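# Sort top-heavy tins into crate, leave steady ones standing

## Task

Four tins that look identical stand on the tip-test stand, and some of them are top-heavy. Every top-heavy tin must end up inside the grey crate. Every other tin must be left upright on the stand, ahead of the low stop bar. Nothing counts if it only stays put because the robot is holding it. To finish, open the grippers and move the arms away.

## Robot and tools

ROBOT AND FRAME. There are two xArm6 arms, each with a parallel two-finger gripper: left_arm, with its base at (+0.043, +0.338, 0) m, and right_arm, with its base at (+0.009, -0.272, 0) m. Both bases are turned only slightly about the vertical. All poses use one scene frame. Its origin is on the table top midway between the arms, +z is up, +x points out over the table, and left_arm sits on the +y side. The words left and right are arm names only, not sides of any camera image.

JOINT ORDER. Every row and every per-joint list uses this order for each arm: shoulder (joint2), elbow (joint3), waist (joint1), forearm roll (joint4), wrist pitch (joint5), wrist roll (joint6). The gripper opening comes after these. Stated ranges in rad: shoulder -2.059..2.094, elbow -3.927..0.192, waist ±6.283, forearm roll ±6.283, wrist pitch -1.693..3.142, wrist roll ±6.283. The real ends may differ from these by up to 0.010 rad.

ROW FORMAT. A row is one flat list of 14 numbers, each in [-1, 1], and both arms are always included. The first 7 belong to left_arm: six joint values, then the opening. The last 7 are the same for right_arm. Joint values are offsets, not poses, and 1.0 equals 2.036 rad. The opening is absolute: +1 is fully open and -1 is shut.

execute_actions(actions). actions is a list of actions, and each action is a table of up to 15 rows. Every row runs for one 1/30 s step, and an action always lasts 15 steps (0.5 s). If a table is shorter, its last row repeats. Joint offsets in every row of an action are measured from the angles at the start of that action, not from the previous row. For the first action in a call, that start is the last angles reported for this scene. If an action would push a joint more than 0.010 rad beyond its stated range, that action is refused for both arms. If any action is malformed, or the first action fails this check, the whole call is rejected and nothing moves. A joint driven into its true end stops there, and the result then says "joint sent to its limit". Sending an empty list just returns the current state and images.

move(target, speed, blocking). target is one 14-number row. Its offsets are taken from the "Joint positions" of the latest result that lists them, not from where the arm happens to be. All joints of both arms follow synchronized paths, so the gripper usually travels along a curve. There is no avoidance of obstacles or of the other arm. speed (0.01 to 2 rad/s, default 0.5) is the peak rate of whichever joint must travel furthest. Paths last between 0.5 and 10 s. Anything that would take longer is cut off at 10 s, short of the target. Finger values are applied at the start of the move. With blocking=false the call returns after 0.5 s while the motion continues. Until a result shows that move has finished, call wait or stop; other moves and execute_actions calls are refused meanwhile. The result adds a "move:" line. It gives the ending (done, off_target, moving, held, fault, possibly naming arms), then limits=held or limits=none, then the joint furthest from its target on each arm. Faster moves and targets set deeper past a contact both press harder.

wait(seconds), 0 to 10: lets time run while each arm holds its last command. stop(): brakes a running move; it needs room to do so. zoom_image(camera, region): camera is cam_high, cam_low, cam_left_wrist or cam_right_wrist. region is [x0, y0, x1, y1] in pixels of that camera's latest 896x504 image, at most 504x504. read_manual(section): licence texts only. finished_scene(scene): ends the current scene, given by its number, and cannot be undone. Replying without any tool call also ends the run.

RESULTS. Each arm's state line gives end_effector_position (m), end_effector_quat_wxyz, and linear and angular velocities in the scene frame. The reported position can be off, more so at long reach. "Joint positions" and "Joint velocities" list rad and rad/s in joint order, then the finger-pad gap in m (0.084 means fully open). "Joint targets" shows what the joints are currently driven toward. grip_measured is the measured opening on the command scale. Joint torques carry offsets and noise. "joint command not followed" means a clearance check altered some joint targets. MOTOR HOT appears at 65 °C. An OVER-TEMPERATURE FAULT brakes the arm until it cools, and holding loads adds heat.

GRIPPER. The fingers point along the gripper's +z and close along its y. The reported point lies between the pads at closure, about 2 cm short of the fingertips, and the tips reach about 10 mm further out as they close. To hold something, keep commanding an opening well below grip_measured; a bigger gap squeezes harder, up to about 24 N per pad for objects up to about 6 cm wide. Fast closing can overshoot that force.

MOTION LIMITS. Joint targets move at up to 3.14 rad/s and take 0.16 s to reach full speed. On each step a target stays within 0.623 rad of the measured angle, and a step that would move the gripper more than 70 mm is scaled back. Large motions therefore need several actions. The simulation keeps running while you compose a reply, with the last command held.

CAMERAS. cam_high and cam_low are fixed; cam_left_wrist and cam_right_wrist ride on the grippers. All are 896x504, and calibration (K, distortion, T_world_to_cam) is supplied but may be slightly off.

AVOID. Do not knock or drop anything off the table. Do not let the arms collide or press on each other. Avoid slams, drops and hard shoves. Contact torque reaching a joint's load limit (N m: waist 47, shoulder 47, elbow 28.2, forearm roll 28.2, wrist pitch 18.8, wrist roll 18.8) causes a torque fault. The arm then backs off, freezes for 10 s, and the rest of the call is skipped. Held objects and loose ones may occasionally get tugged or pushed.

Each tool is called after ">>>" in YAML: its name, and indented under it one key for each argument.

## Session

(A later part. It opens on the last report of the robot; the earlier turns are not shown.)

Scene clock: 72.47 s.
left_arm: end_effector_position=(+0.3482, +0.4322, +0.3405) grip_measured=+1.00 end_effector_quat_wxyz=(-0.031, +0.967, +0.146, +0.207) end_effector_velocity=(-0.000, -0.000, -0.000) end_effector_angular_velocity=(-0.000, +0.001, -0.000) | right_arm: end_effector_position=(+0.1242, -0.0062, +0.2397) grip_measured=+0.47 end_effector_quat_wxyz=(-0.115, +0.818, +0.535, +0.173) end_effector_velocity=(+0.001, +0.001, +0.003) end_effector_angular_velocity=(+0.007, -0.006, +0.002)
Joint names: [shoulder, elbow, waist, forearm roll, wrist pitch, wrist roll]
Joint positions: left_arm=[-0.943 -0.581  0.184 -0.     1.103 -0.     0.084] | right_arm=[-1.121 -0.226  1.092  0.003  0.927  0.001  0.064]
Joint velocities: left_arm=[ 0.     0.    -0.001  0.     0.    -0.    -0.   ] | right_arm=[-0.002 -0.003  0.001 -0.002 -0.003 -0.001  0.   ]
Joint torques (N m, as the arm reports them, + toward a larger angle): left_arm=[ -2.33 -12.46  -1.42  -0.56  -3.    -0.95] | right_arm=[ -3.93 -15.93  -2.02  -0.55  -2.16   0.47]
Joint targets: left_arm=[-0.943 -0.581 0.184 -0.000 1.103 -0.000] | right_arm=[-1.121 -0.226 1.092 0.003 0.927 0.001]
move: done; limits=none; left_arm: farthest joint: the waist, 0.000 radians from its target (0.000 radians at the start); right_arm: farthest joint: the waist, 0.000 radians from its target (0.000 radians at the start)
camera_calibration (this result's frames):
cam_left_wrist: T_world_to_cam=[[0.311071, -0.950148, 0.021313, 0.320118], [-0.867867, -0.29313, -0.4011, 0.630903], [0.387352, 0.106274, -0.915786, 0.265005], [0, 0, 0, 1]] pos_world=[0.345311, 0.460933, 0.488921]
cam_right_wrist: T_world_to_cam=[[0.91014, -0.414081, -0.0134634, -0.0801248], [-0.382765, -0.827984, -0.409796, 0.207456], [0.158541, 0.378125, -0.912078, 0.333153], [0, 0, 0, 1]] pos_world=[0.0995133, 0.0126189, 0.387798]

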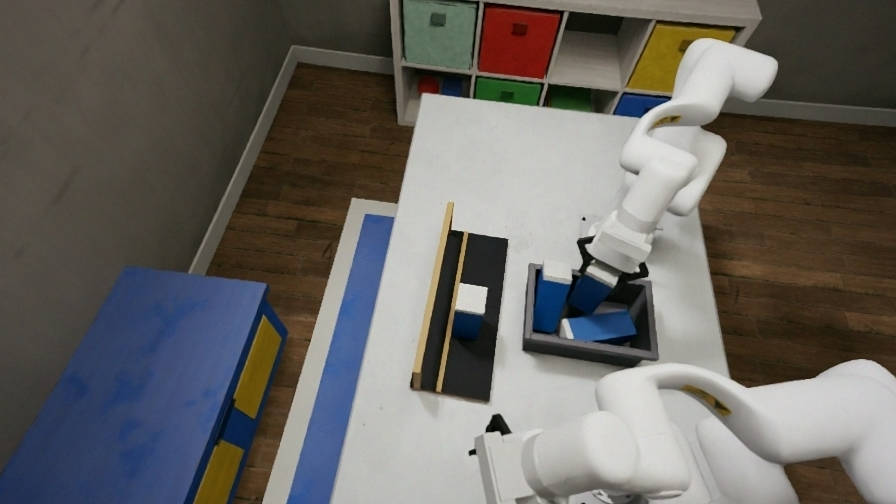

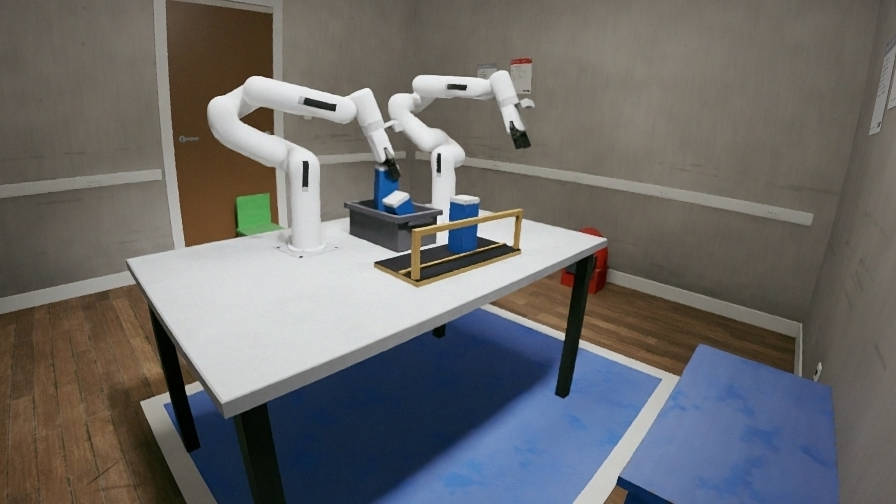

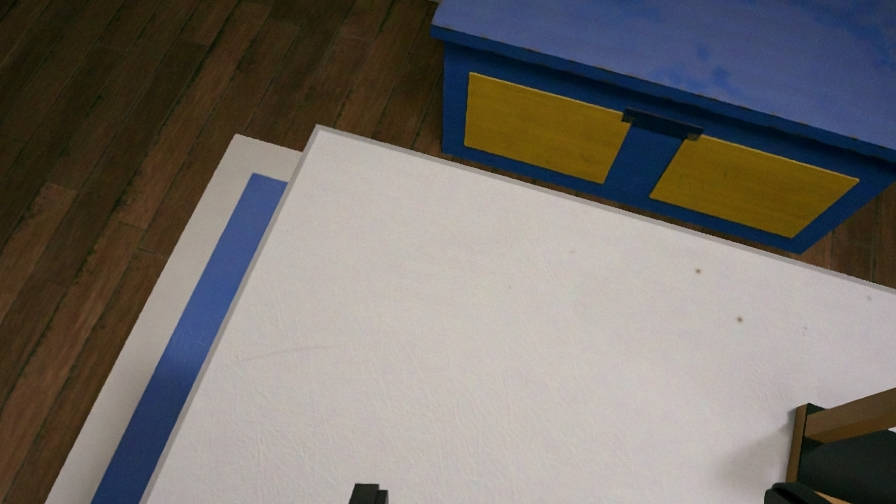

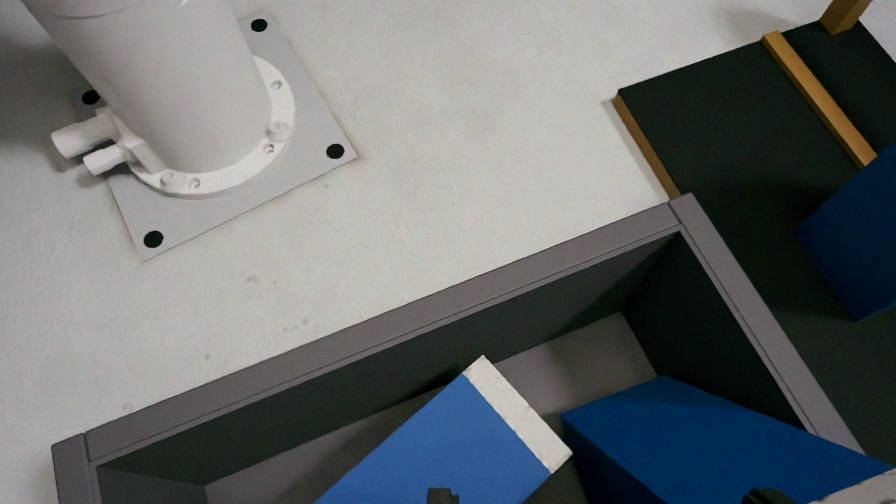

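>>> move:
  target: [0,0,0,0,0,0,1, -0.0355,0.0111,0.0096,0,0.0244,0,-0.3]
  speed: 0.2

>>> move:
  target: [0,0,0,0,0,0,1, 0.0012,0.0556,0,0,-0.0567,0,-0.3]
  speed: 0.15

>>> zoom_image:
  camera: "cam_high"
  region: [500, 220, 700, 380]

>>> zoom_image:
  camera: "cam_low"
  region: [320, 120, 480, 260]

Scene clock: 74.77 s.
left_arm: end_effector_position=(+0.3482, +0.4322, +0.3405) grip_measured=+1.00 end_effector_quat_wxyz=(-0.031, +0.967, +0.146, +0.207) end_effector_velocity=(+0.000, -0.000, +0.000) end_effector_angular_velocity=(+0.000, -0.000, -0.001) | right_arm: end_effector_position=(+0.1143, -0.0151, +0.2401) grip_measured=+0.47 end_effector_quat_wxyz=(-0.117, +0.813, +0.543, +0.172) end_effector_velocity=(-0.001, -0.001, -0.002) end_effector_angular_velocity=(-0.006, +0.002, +0.001)
Joint names: [shoulder, elbow, waist, forearm roll, wrist pitch, wrist roll]
Joint positions: left_arm=[-0.943 -0.581  0.184 -0.     1.103 -0.     0.084] | right_arm=[-1.193 -0.204  1.111  0.003  0.977  0.001  0.064]
Joint velocities: left_arm=[ 0.001 -0.001 -0.     0.    -0.     0.001 -0.   ] | right_arm=[-0.001  0.003  0.    -0.001  0.004 -0.     0.   ]
Joint torques (N m, as the arm reports them, + toward a larger angle): left_arm=[ -2.66 -12.66  -1.89  -0.61  -3.11  -0.8 ] | right_arm=[ -1.5  -14.6   -2.35  -1.15  -1.23   0.42]
Joint targets: left_arm=[-0.943 -0.581 0.184 -0.000 1.103 -0.000] | right_arm=[-1.193 -0.203 1.111 0.003 0.977 0.001]
move: done; limits=none; left_arm: farthest joint: the waist, 0.000 radians from its target (0.000 radians at the start); right_arm: farthest joint: the waist, 0.000 radians from its target (0.020 radians at the start)
camera_calibration (this result's frames):
cam_left_wrist: T_world_to_cam=[[0.31107, -0.950148, 0.0213131, 0.320118], [-0.867867, -0.29313, -0.4011, 0.630903], [0.387352, 0.106273, -0.915786, 0.265005], [0, 0, 0, 1]] pos_world=[0.345311, 0.460933, 0.488921]
cam_right_wrist: T_world_to_cam=[[0.91809, -0.396137, -0.0136636, -0.0754252], [-0.366415, -0.835052, -0.410401, 0.194623], [0.151165, 0.381791, -0.911803, 0.339291], [0, 0, 0, 1]] pos_world=[0.0892712, 0.00310352, 0.38821]

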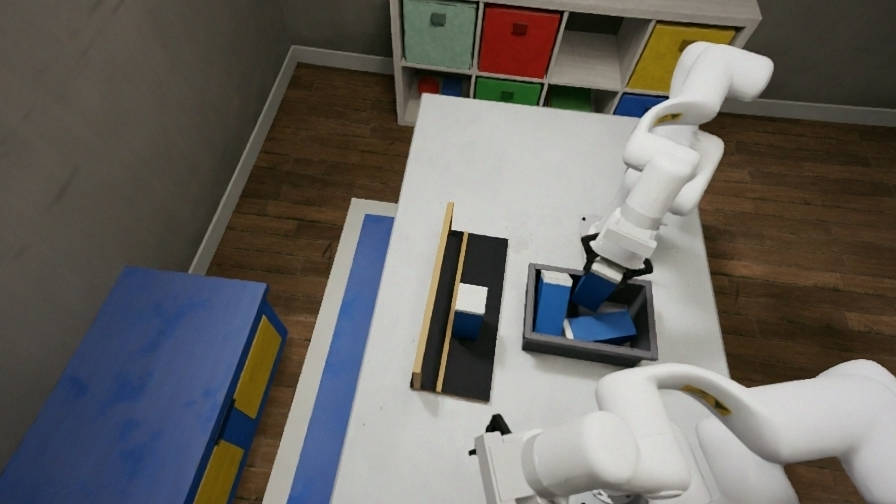

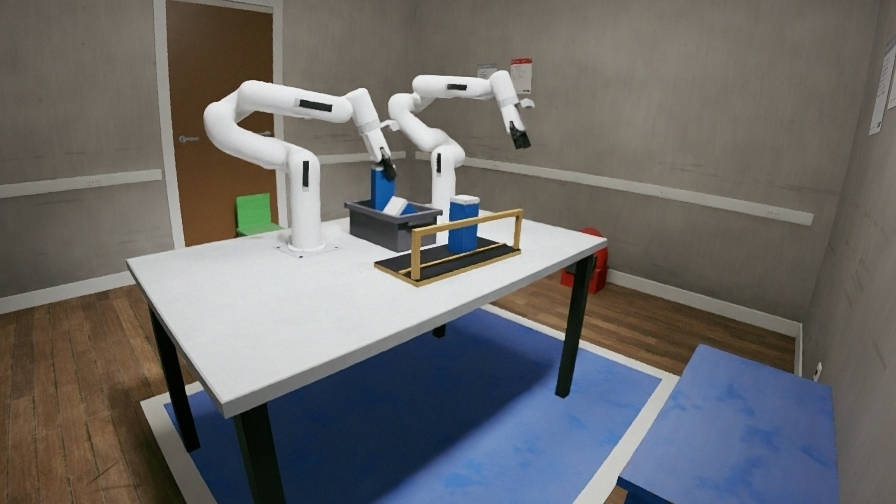

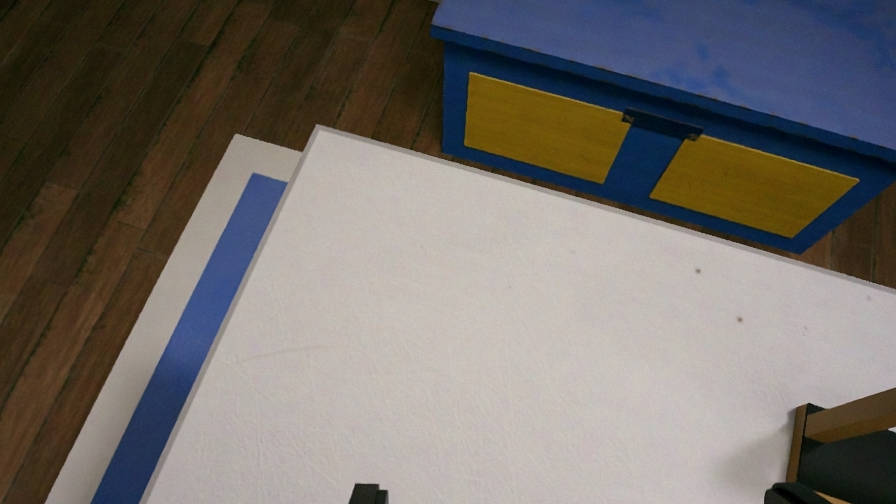

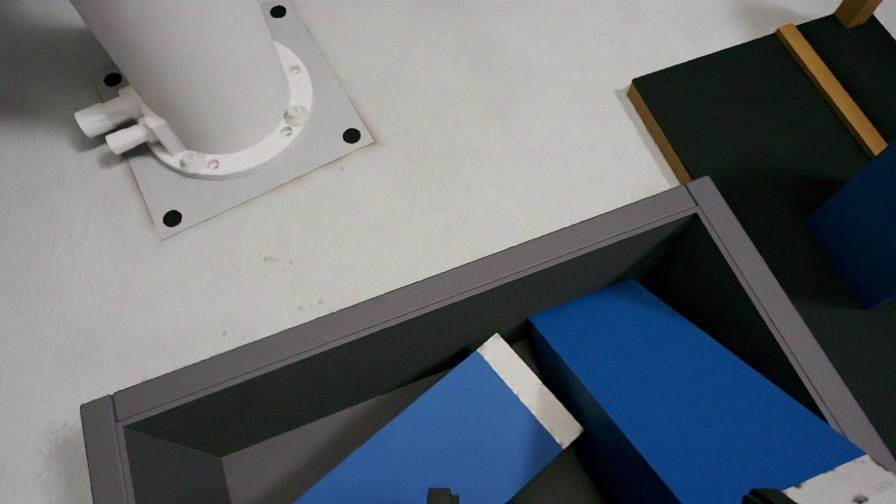

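Scene clock: 75.93 s.
left_arm: end_effector_position=(+0.3482, +0.4322, +0.3405) grip_measured=+1.00 end_effector_quat_wxyz=(-0.031, +0.967, +0.146, +0.207) end_effector_velocity=(-0.000, -0.000, -0.000) end_effector_angular_velocity=(-0.000, +0.001, +0.000) | right_arm: end_effector_position=(+0.1156, -0.0125, +0.2071) grip_measured=+0.47 end_effector_quat_wxyz=(-0.121, +0.812, +0.542, +0.179) end_effector_velocity=(-0.000, +0.000, -0.000) end_effector_angular_velocity=(-0.005, +0.002, +0.000)
Joint names: [shoulder, elbow, waist, forearm roll, wrist pitch, wrist roll]
Joint positions: left_arm=[-0.943 -0.581  0.184 -0.     1.103 -0.     0.084] | right_arm=[-1.192 -0.103  1.111  0.003  0.86   0.001  0.064]
Joint velocities: left_arm=[ 0.001  0.    -0.     0.     0.    -0.001 -0.   ] | right_arm=[ 0.008 -0.004  0.     0.     0.002  0.     0.   ]
Joint torques (N m, as the arm reports them, + toward a larger angle): left_arm=[ -2.73 -12.49  -1.71  -0.72  -3.05  -0.72] | right_arm=[10.7   0.32 -0.86  0.21  2.28  0.41]
Joint targets: left_arm=[-0.943 -0.581 0.184 -0.000 1.103 -0.000] | right_arm=[-1.191 -0.090 1.111 0.003 0.861 0.001]
move: off_target (right_arm); limits=none; left_arm: farthest joint: the waist, 0.000 radians from its target (0.000 radians at the start); right_arm: farthest joint: the elbow, 0.012 radians from its target (0.113 radians at the start)
camera_calibration (this result's frames):
cam_left_wrist: T_world_to_cam=[[0.31107, -0.950148, 0.0213131, 0.320118], [-0.867867, -0.29313, -0.4011, 0.630903], [0.387352, 0.106273, -0.915786, 0.265005], [0, 0, 0, 1]] pos_world=[0.345311, 0.460932, 0.488921]
cam_right_wrist: T_world_to_cam=[[0.917959, -0.396443, -0.0135658, -0.0760284], [-0.3644, -0.829263, -0.423716, 0.186419], [0.15673, 0.393897, -0.905694, 0.306272], [0, 0, 0, 1]] pos_world=[0.0897199, 0.0038096, 0.355345]

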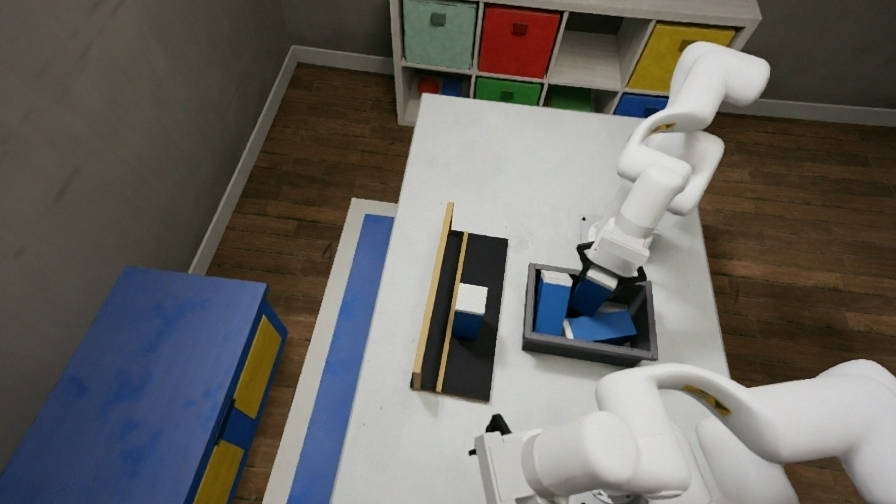

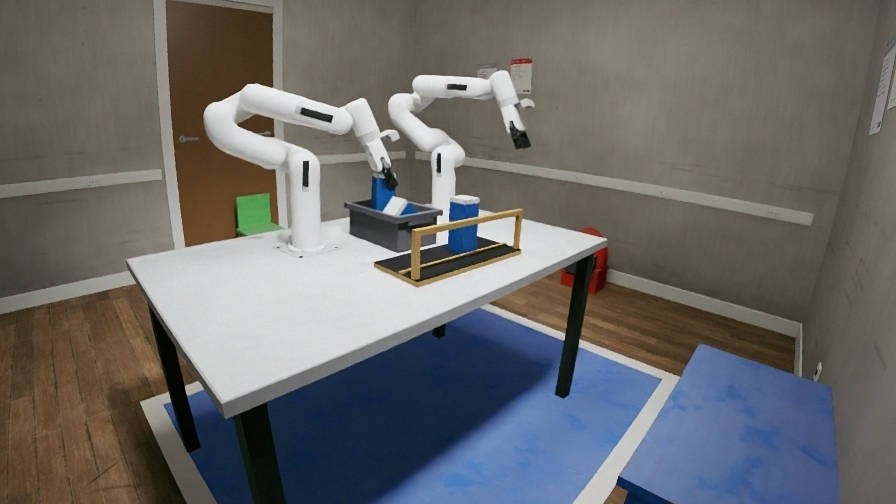

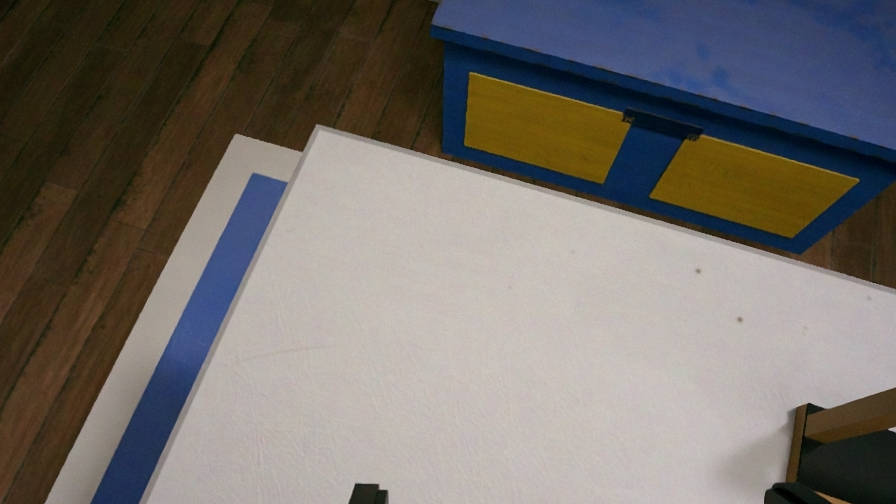

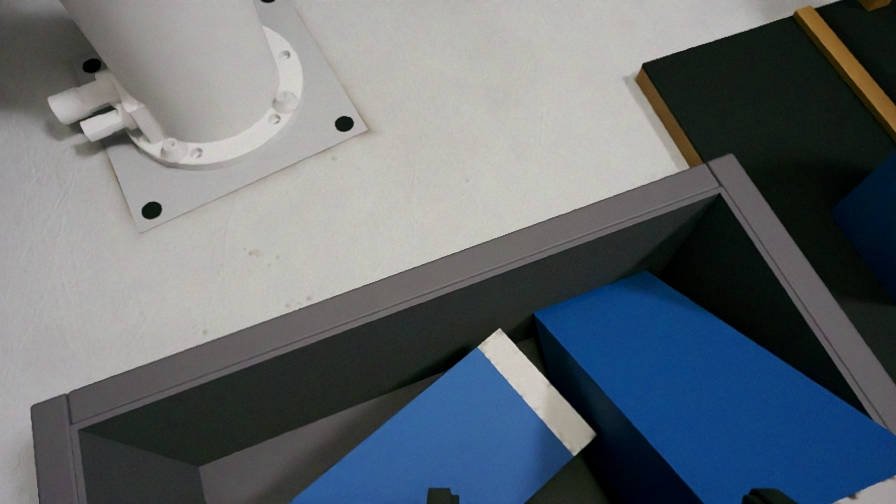

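Region (500, 220, 700, 380) of cam_high's 896x504 image, scaled by 2.520, with more detail than that image has; it fills the top 403 rows of this view, and the rest is white.

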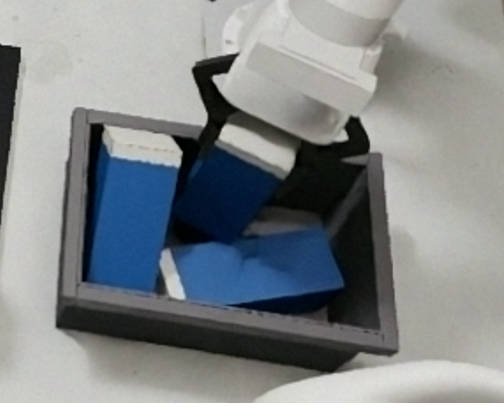

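Region (320, 120, 480, 260) of cam_low's 896x504 image, scaled by 3.150, with more detail than that image has; it fills the top 441 rows of this view, and the rest is white.

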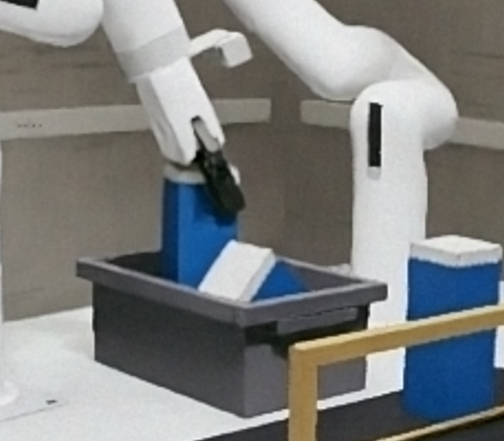

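>>> move:
  target: [0,0,0,0,0,0,1, -0.0232,-0.0358,0.0183,0,0.0663,-0.1744,-0.3]
  speed: 0.3

>>> move:
  target: [0,0,0,0,0,0,1, -0.0004,0.0631,0,0,-0.0627,0,-0.3]
  speed: 0.15

>>> zoom_image:
  camera: "cam_high"
  region: [500, 220, 700, 380]

>>> zoom_image:
  camera: "cam_low"
  region: [320, 120, 480, 260]

Scene clock: 80.77 s.
left_arm: end_effector_position=(+0.3482, +0.4322, +0.3405) grip_measured=+1.00 end_effector_quat_wxyz=(-0.031, +0.967, +0.146, +0.207) end_effector_velocity=(+0.000, +0.000, +0.000) end_effector_angular_velocity=(+0.001, -0.000, -0.001) | right_arm: end_effector_position=(+0.1023, -0.0183, +0.2349) grip_measured=+0.47 end_effector_quat_wxyz=(-0.088, +0.692, +0.691, +0.189) end_effector_velocity=(+0.000, -0.000, +0.000) end_effector_angular_velocity=(-0.001, -0.001, +0.001)
Joint names: [shoulder, elbow, waist, forearm roll, wrist pitch, wrist roll]
Joint positions: left_arm=[-0.943 -0.581  0.184 -0.     1.103 -0.     0.084] | right_arm=[-1.239 -0.176  1.148  0.003  0.995 -0.354  0.064]
Joint velocities: left_arm=[ 0.    -0.    -0.     0.001 -0.001  0.     0.   ] | right_arm=[ 0.    -0.001 -0.002 -0.     0.001 -0.003  0.   ]
Joint torques (N m, as the arm reports them, + toward a larger angle): left_arm=[ -2.64 -12.43  -1.65  -0.56  -2.99  -0.82] | right_arm=[ -1.92 -15.84  -2.03  -0.52  -2.26   0.45]
Joint targets: left_arm=[-0.943 -0.581 0.184 -0.000 1.103 -0.000] | right_arm=[-1.239 -0.176 1.148 0.003 0.995 -0.354]
move: done; limits=none; left_arm: farthest joint: the waist, 0.000 radians from its target (0.000 radians at the start); right_arm: farthest joint: the waist, 0.000 radians from its target (0.037 radians at the start)
camera_calibration (this result's frames):
cam_left_wrist: T_world_to_cam=[[0.31107, -0.950148, 0.0213131, 0.320118], [-0.867867, -0.29313, -0.4011, 0.630903], [0.387352, 0.106273, -0.915786, 0.265005], [0, 0, 0, 1]] pos_world=[0.345311, 0.460933, 0.488921]
cam_right_wrist: T_world_to_cam=[[0.99068, -0.0442262, 0.128827, -0.100131], [0.00936871, -0.921451, -0.388381, 0.140299], [0.135884, 0.385968, -0.91245, 0.339401], [0, 0, 0, 1]] pos_world=[0.0517644, -0.00614765, 0.377076]

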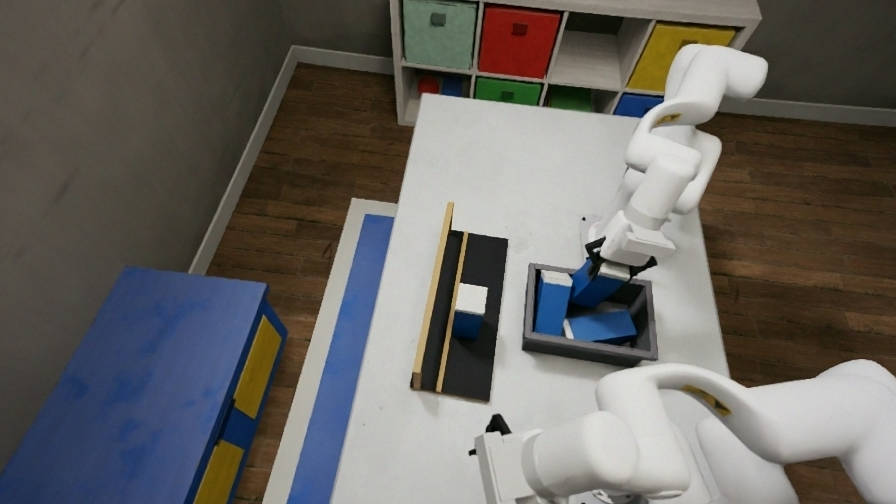

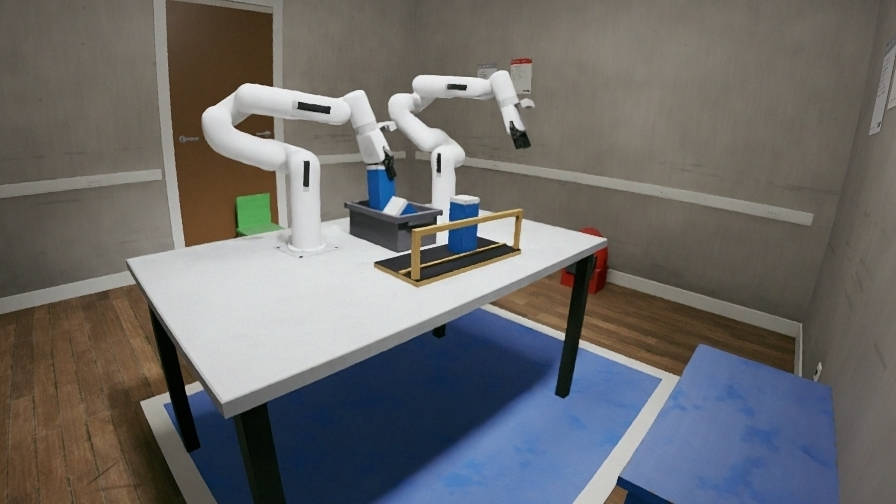

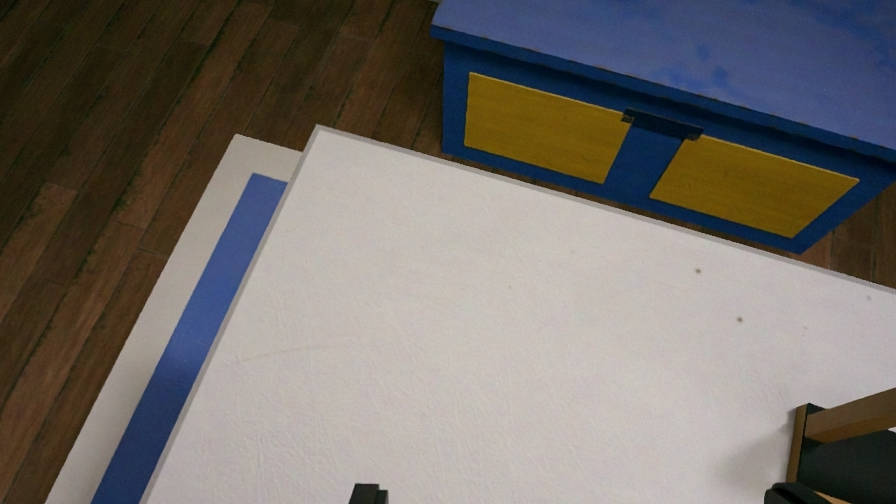

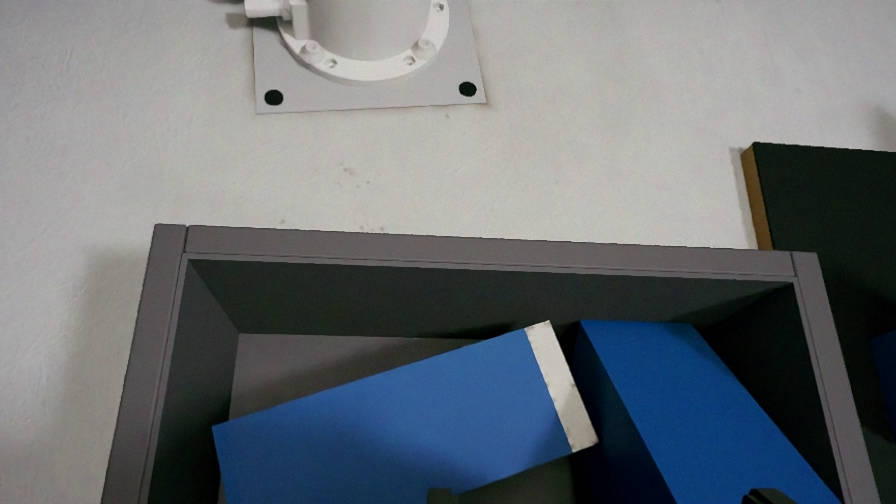

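Scene clock: 82.10 s.
left_arm: end_effector_position=(+0.3482, +0.4322, +0.3405) grip_measured=+1.00 end_effector_quat_wxyz=(-0.031, +0.967, +0.146, +0.207) end_effector_velocity=(+0.000, +0.000, +0.001) end_effector_angular_velocity=(+0.000, -0.002, -0.000) | right_arm: end_effector_position=(+0.1023, -0.0182, +0.1901) grip_measured=+0.47 end_effector_quat_wxyz=(-0.088, +0.692, +0.691, +0.189) end_effector_velocity=(-0.000, +0.000, -0.001) end_effector_angular_velocity=(-0.000, +0.001, -0.001)
Joint names: [shoulder, elbow, waist, forearm roll, wrist pitch, wrist roll]
Joint positions: left_arm=[-0.943 -0.581  0.184 -0.     1.103 -0.     0.084] | right_arm=[-1.24  -0.048  1.148  0.003  0.868 -0.354  0.064]
Joint velocities: left_arm=[-0.    -0.001  0.    -0.    -0.001  0.    -0.   ] | right_arm=[ 0.001  0.002  0.     0.001 -0.002  0.001 -0.   ]
Joint torques (N m, as the arm reports them, + toward a larger angle): left_arm=[ -2.54 -12.64  -1.82  -0.51  -3.    -0.84] | right_arm=[ -2.19 -16.    -1.99  -0.57  -2.26   0.45]
Joint targets: left_arm=[-0.943 -0.581 0.184 -0.000 1.103 -0.000] | right_arm=[-1.240 -0.047 1.148 0.003 0.867 -0.354]
move: done; limits=none; left_arm: farthest joint: the waist, 0.000 radians from its target (0.000 radians at the start); right_arm: farthest joint: the waist, 0.000 radians from its target (0.000 radians at the start)
camera_calibration (this result's frames):
cam_left_wrist: T_world_to_cam=[[0.31107, -0.950148, 0.0213131, 0.320118], [-0.867867, -0.29313, -0.4011, 0.630903], [0.387352, 0.106273, -0.915786, 0.265005], [0, 0, 0, 1]] pos_world=[0.345311, 0.460932, 0.488921]
cam_right_wrist: T_world_to_cam=[[0.990646, -0.0445862, 0.128971, -0.0944747], [0.00911773, -0.921378, -0.388561, 0.122979], [0.136155, 0.386102, -0.912352, 0.298431], [0, 0, 0, 1]] pos_world=[0.0518366, -0.00612665, 0.332243]

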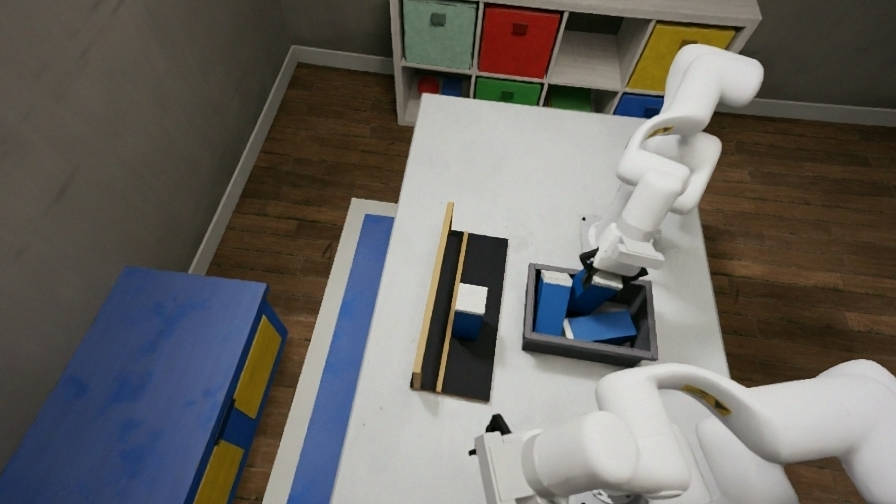

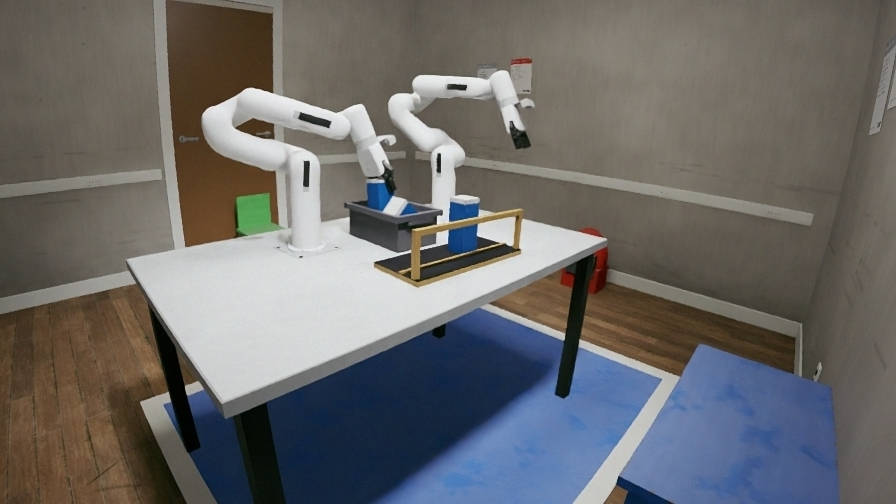

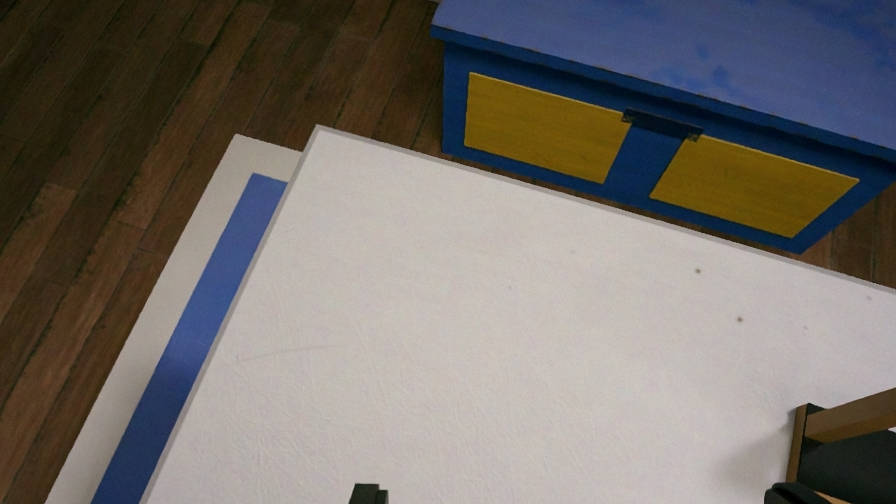

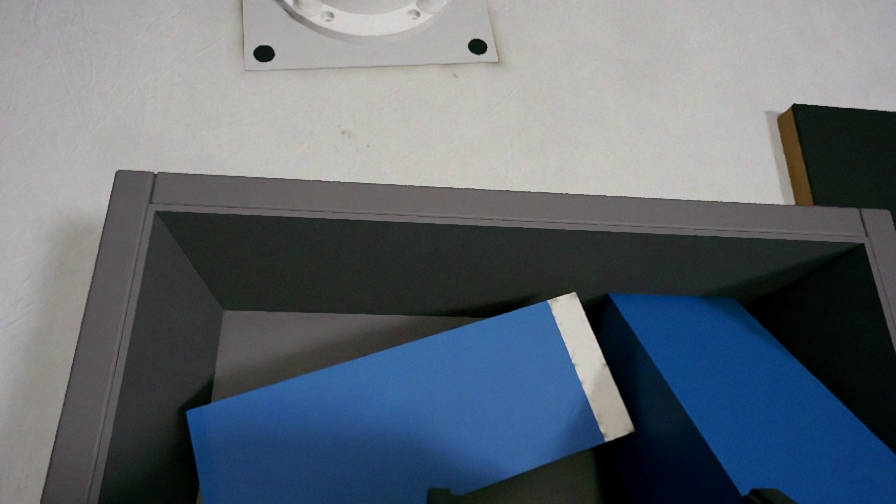

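Region (500, 220, 700, 380) of cam_high's 896x504 image, scaled by 2.520, with more detail than that image has; it fills the top 403 rows of this view, and the rest is white.

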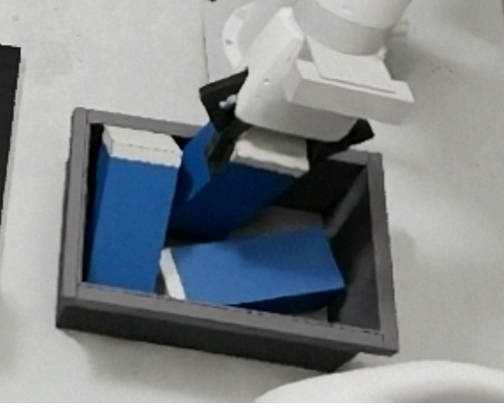

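Region (320, 120, 480, 260) of cam_low's 896x504 image, scaled by 3.150, with more detail than that image has; it fills the top 441 rows of this view, and the rest is white.

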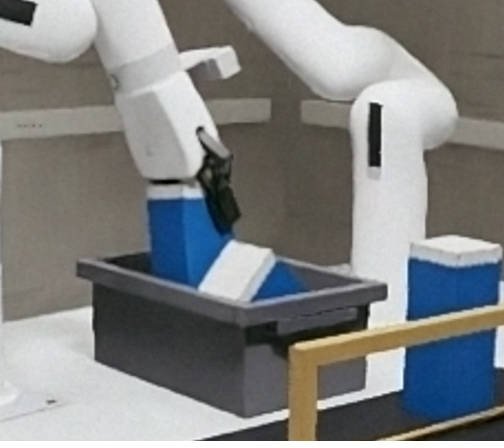

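>>> move:
  target: [0,0,0,0,0,0,1, 0.0203,0.0468,0,0,-0.067,0,-0.3]
  speed: 0.15

>>> execute_actions:
  actions:
    - [[0,0,0,0,0,0,1, 0,0,0,0,0,0,1]]
    - [[0,0,0,0,0,0,1, 0,0,0,0,0,0,1]]

Scene clock: 84.20 s.
left_arm: end_effector_position=(+0.3482, +0.4322, +0.3405) grip_measured=+1.00 end_effector_quat_wxyz=(-0.031, +0.967, +0.146, +0.207) end_effector_velocity=(-0.000, +0.000, -0.000) end_effector_angular_velocity=(-0.000, -0.000, +0.001) | right_arm: end_effector_position=(+0.1024, -0.0183, +0.1529) grip_measured=+0.47 end_effector_quat_wxyz=(-0.088, +0.692, +0.691, +0.189) end_effector_velocity=(+0.000, -0.001, -0.001) end_effector_angular_velocity=(-0.001, +0.000, -0.001)
Joint names: [shoulder, elbow, waist, forearm roll, wrist pitch, wrist roll]
Joint positions: left_arm=[-0.943 -0.581  0.184 -0.     1.103 -0.     0.084] | right_arm=[-1.199  0.047  1.148  0.003  0.731 -0.354  0.064]
Joint velocities: left_arm=[-0.     0.     0.001 -0.     0.     0.    -0.   ] | right_arm=[-0.     0.003 -0.001 -0.001 -0.001  0.001  0.   ]
Joint torques (N m, as the arm reports them, + toward a larger angle): left_arm=[ -2.75 -12.65  -1.85  -0.51  -3.13  -0.72] | right_arm=[ -2.39 -15.78  -2.02  -0.59  -2.2    0.47]
Joint targets: left_arm=[-0.943 -0.581 0.184 -0.000 1.103 -0.000] | right_arm=[-1.199 0.048 1.148 0.003 0.731 -0.354]
move: done; limits=none; left_arm: farthest joint: the waist, 0.000 radians from its target (0.000 radians at the start); right_arm: farthest joint: the waist, 0.000 radians from its target (0.000 radians at the start)
camera_calibration (this result's frames):
cam_left_wrist: T_world_to_cam=[[0.31107, -0.950148, 0.0213131, 0.320118], [-0.867868, -0.29313, -0.4011, 0.630903], [0.387352, 0.106273, -0.915786, 0.265005], [0, 0, 0, 1]] pos_world=[0.345311, 0.460932, 0.488921]
cam_right_wrist: T_world_to_cam=[[0.990614, -0.0449236, 0.129093, -0.0897753], [0.00884579, -0.921397, -0.388521, 0.108508], [0.1364, 0.386016, -0.912352, 0.264517], [0, 0, 0, 1]] pos_world=[0.0518928, -0.00616138, 0.29508]

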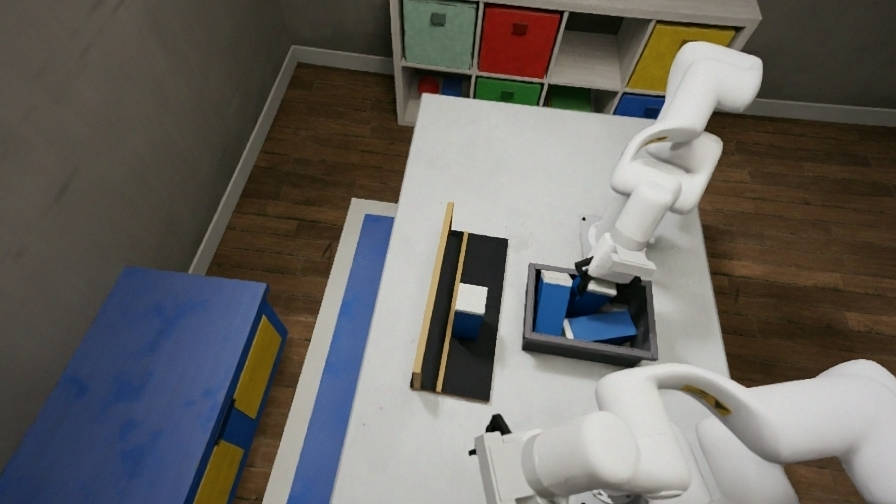

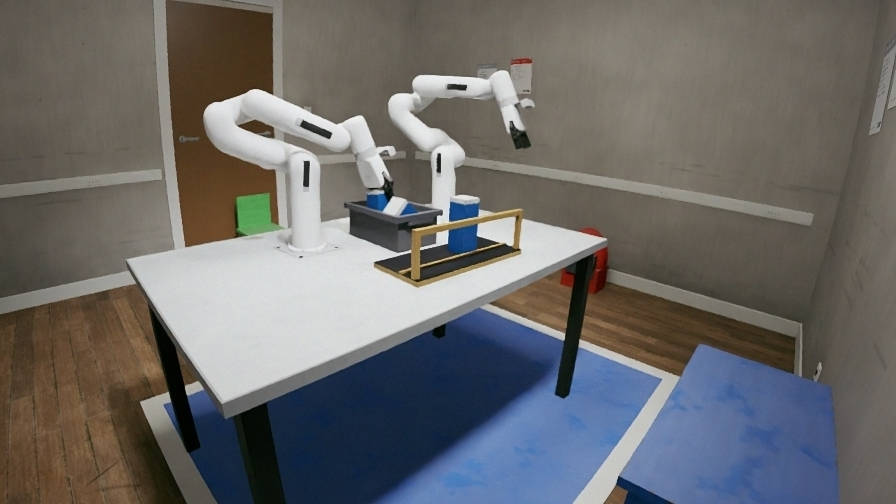

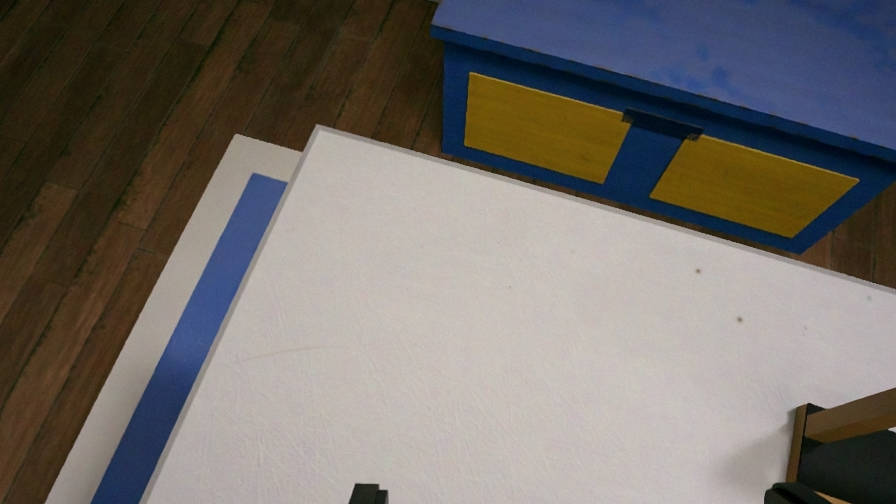

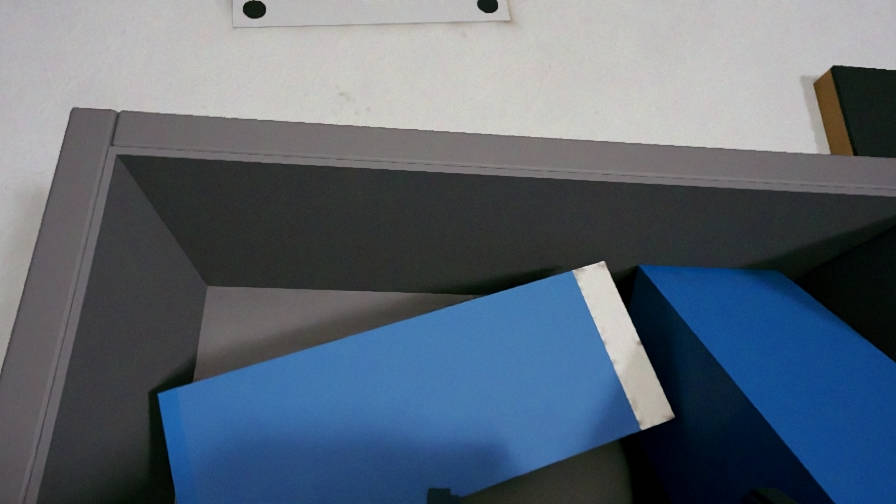

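Scene clock: 85.20 s.
left_arm: end_effector_position=(+0.3482, +0.4322, +0.3405) grip_measured=+1.00 end_effector_quat_wxyz=(-0.031, +0.967, +0.146, +0.207) end_effector_velocity=(-0.000, -0.000, -0.000) end_effector_angular_velocity=(-0.000, +0.000, -0.000) | right_arm: end_effector_position=(+0.1025, -0.0182, +0.1531) grip_measured=+1.00 end_effector_quat_wxyz=(-0.088, +0.692, +0.691, +0.189) end_effector_velocity=(+0.000, +0.000, +0.000) end_effector_angular_velocity=(+0.002, -0.001, +0.001)
Joint names: [shoulder, elbow, waist, forearm roll, wrist pitch, wrist roll]
Joint positions: left_arm=[-0.943 -0.581  0.184 -0.     1.103 -0.     0.084] | right_arm=[-1.199  0.047  1.148  0.003  0.731 -0.354  0.084]
Joint velocities: left_arm=[-0.     0.001 -0.    -0.    -0.    -0.    -0.   ] | right_arm=[-0.001  0.001  0.    -0.001 -0.002 -0.    -0.   ]
Joint torques (N m, as the arm reports them, + toward a larger angle): left_arm=[ -2.49 -12.36  -1.61  -0.53  -2.95  -0.85] | right_arm=[ -1.34 -14.4   -2.14  -0.49  -1.79   0.5 ]
Joint targets: left_arm=[-0.943 -0.581 0.184 -0.000 1.103 -0.000] | right_arm=[-1.199 0.047 1.148 0.003 0.731 -0.354]
camera_calibration (this result's frames):
cam_left_wrist: T_world_to_cam=[[0.31107, -0.950148, 0.0213132, 0.320118], [-0.867868, -0.29313, -0.4011, 0.630903], [0.387351, 0.106273, -0.915787, 0.265005], [0, 0, 0, 1]] pos_world=[0.345311, 0.460932, 0.488921]
cam_right_wrist: T_world_to_cam=[[0.990588, -0.0449668, 0.129277, -0.0898653], [0.00894674, -0.921203, -0.38898, 0.108751], [0.136581, 0.386475, -0.912131, 0.264608], [0, 0, 0, 1]] pos_world=[0.051906, -0.00612336, 0.295277]

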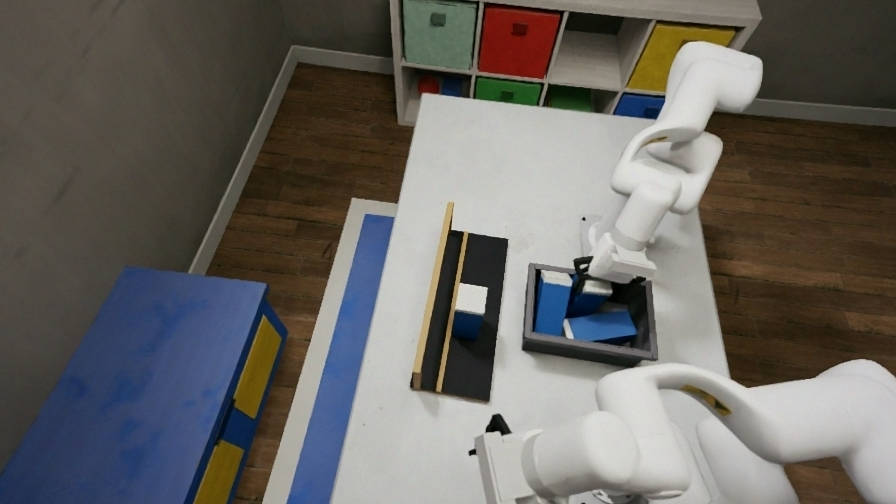

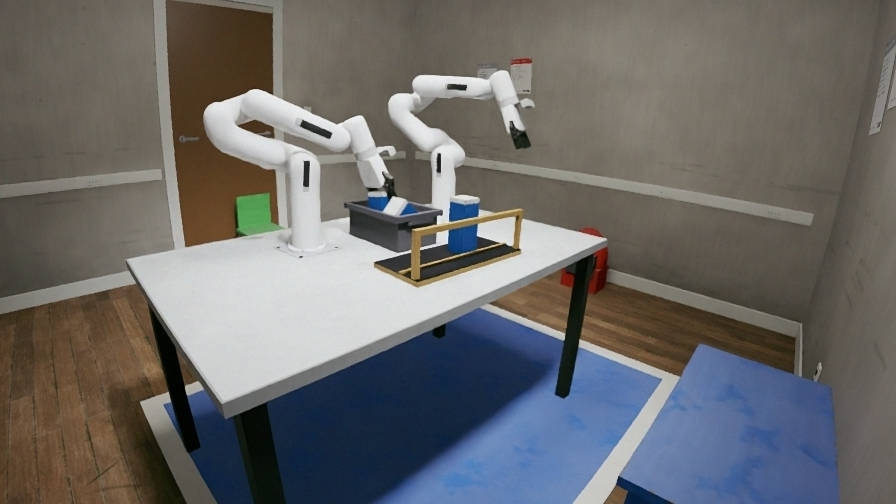

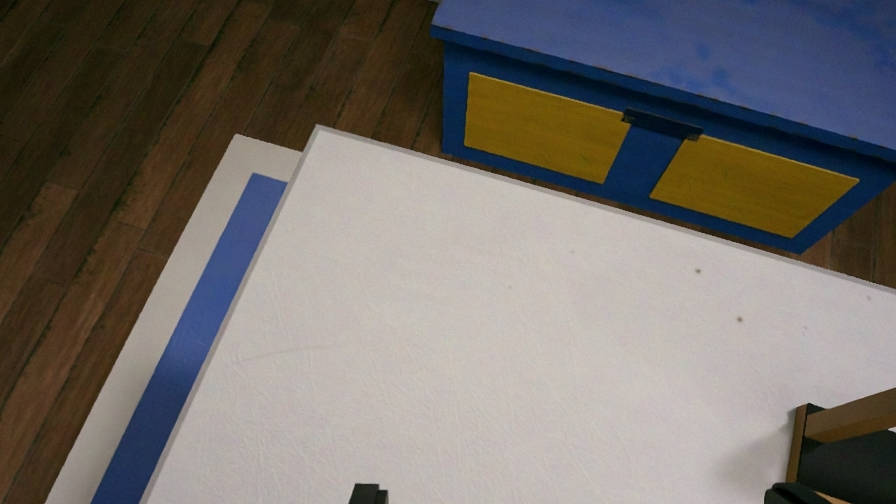

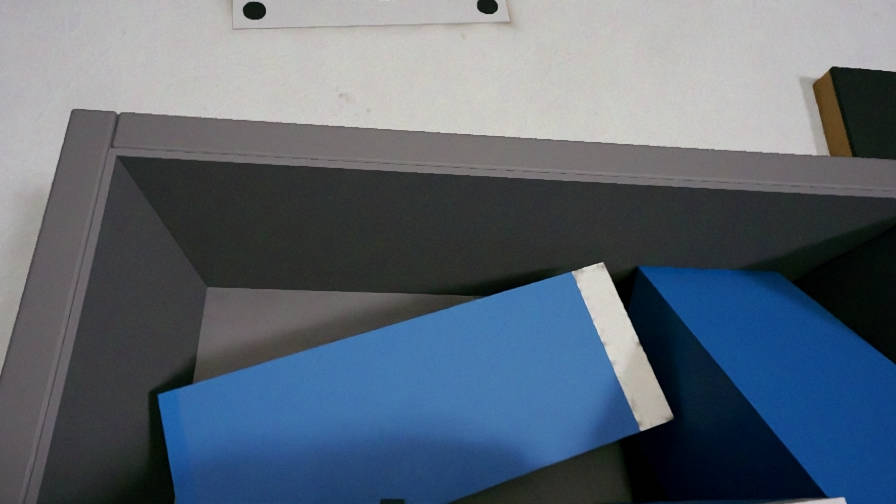

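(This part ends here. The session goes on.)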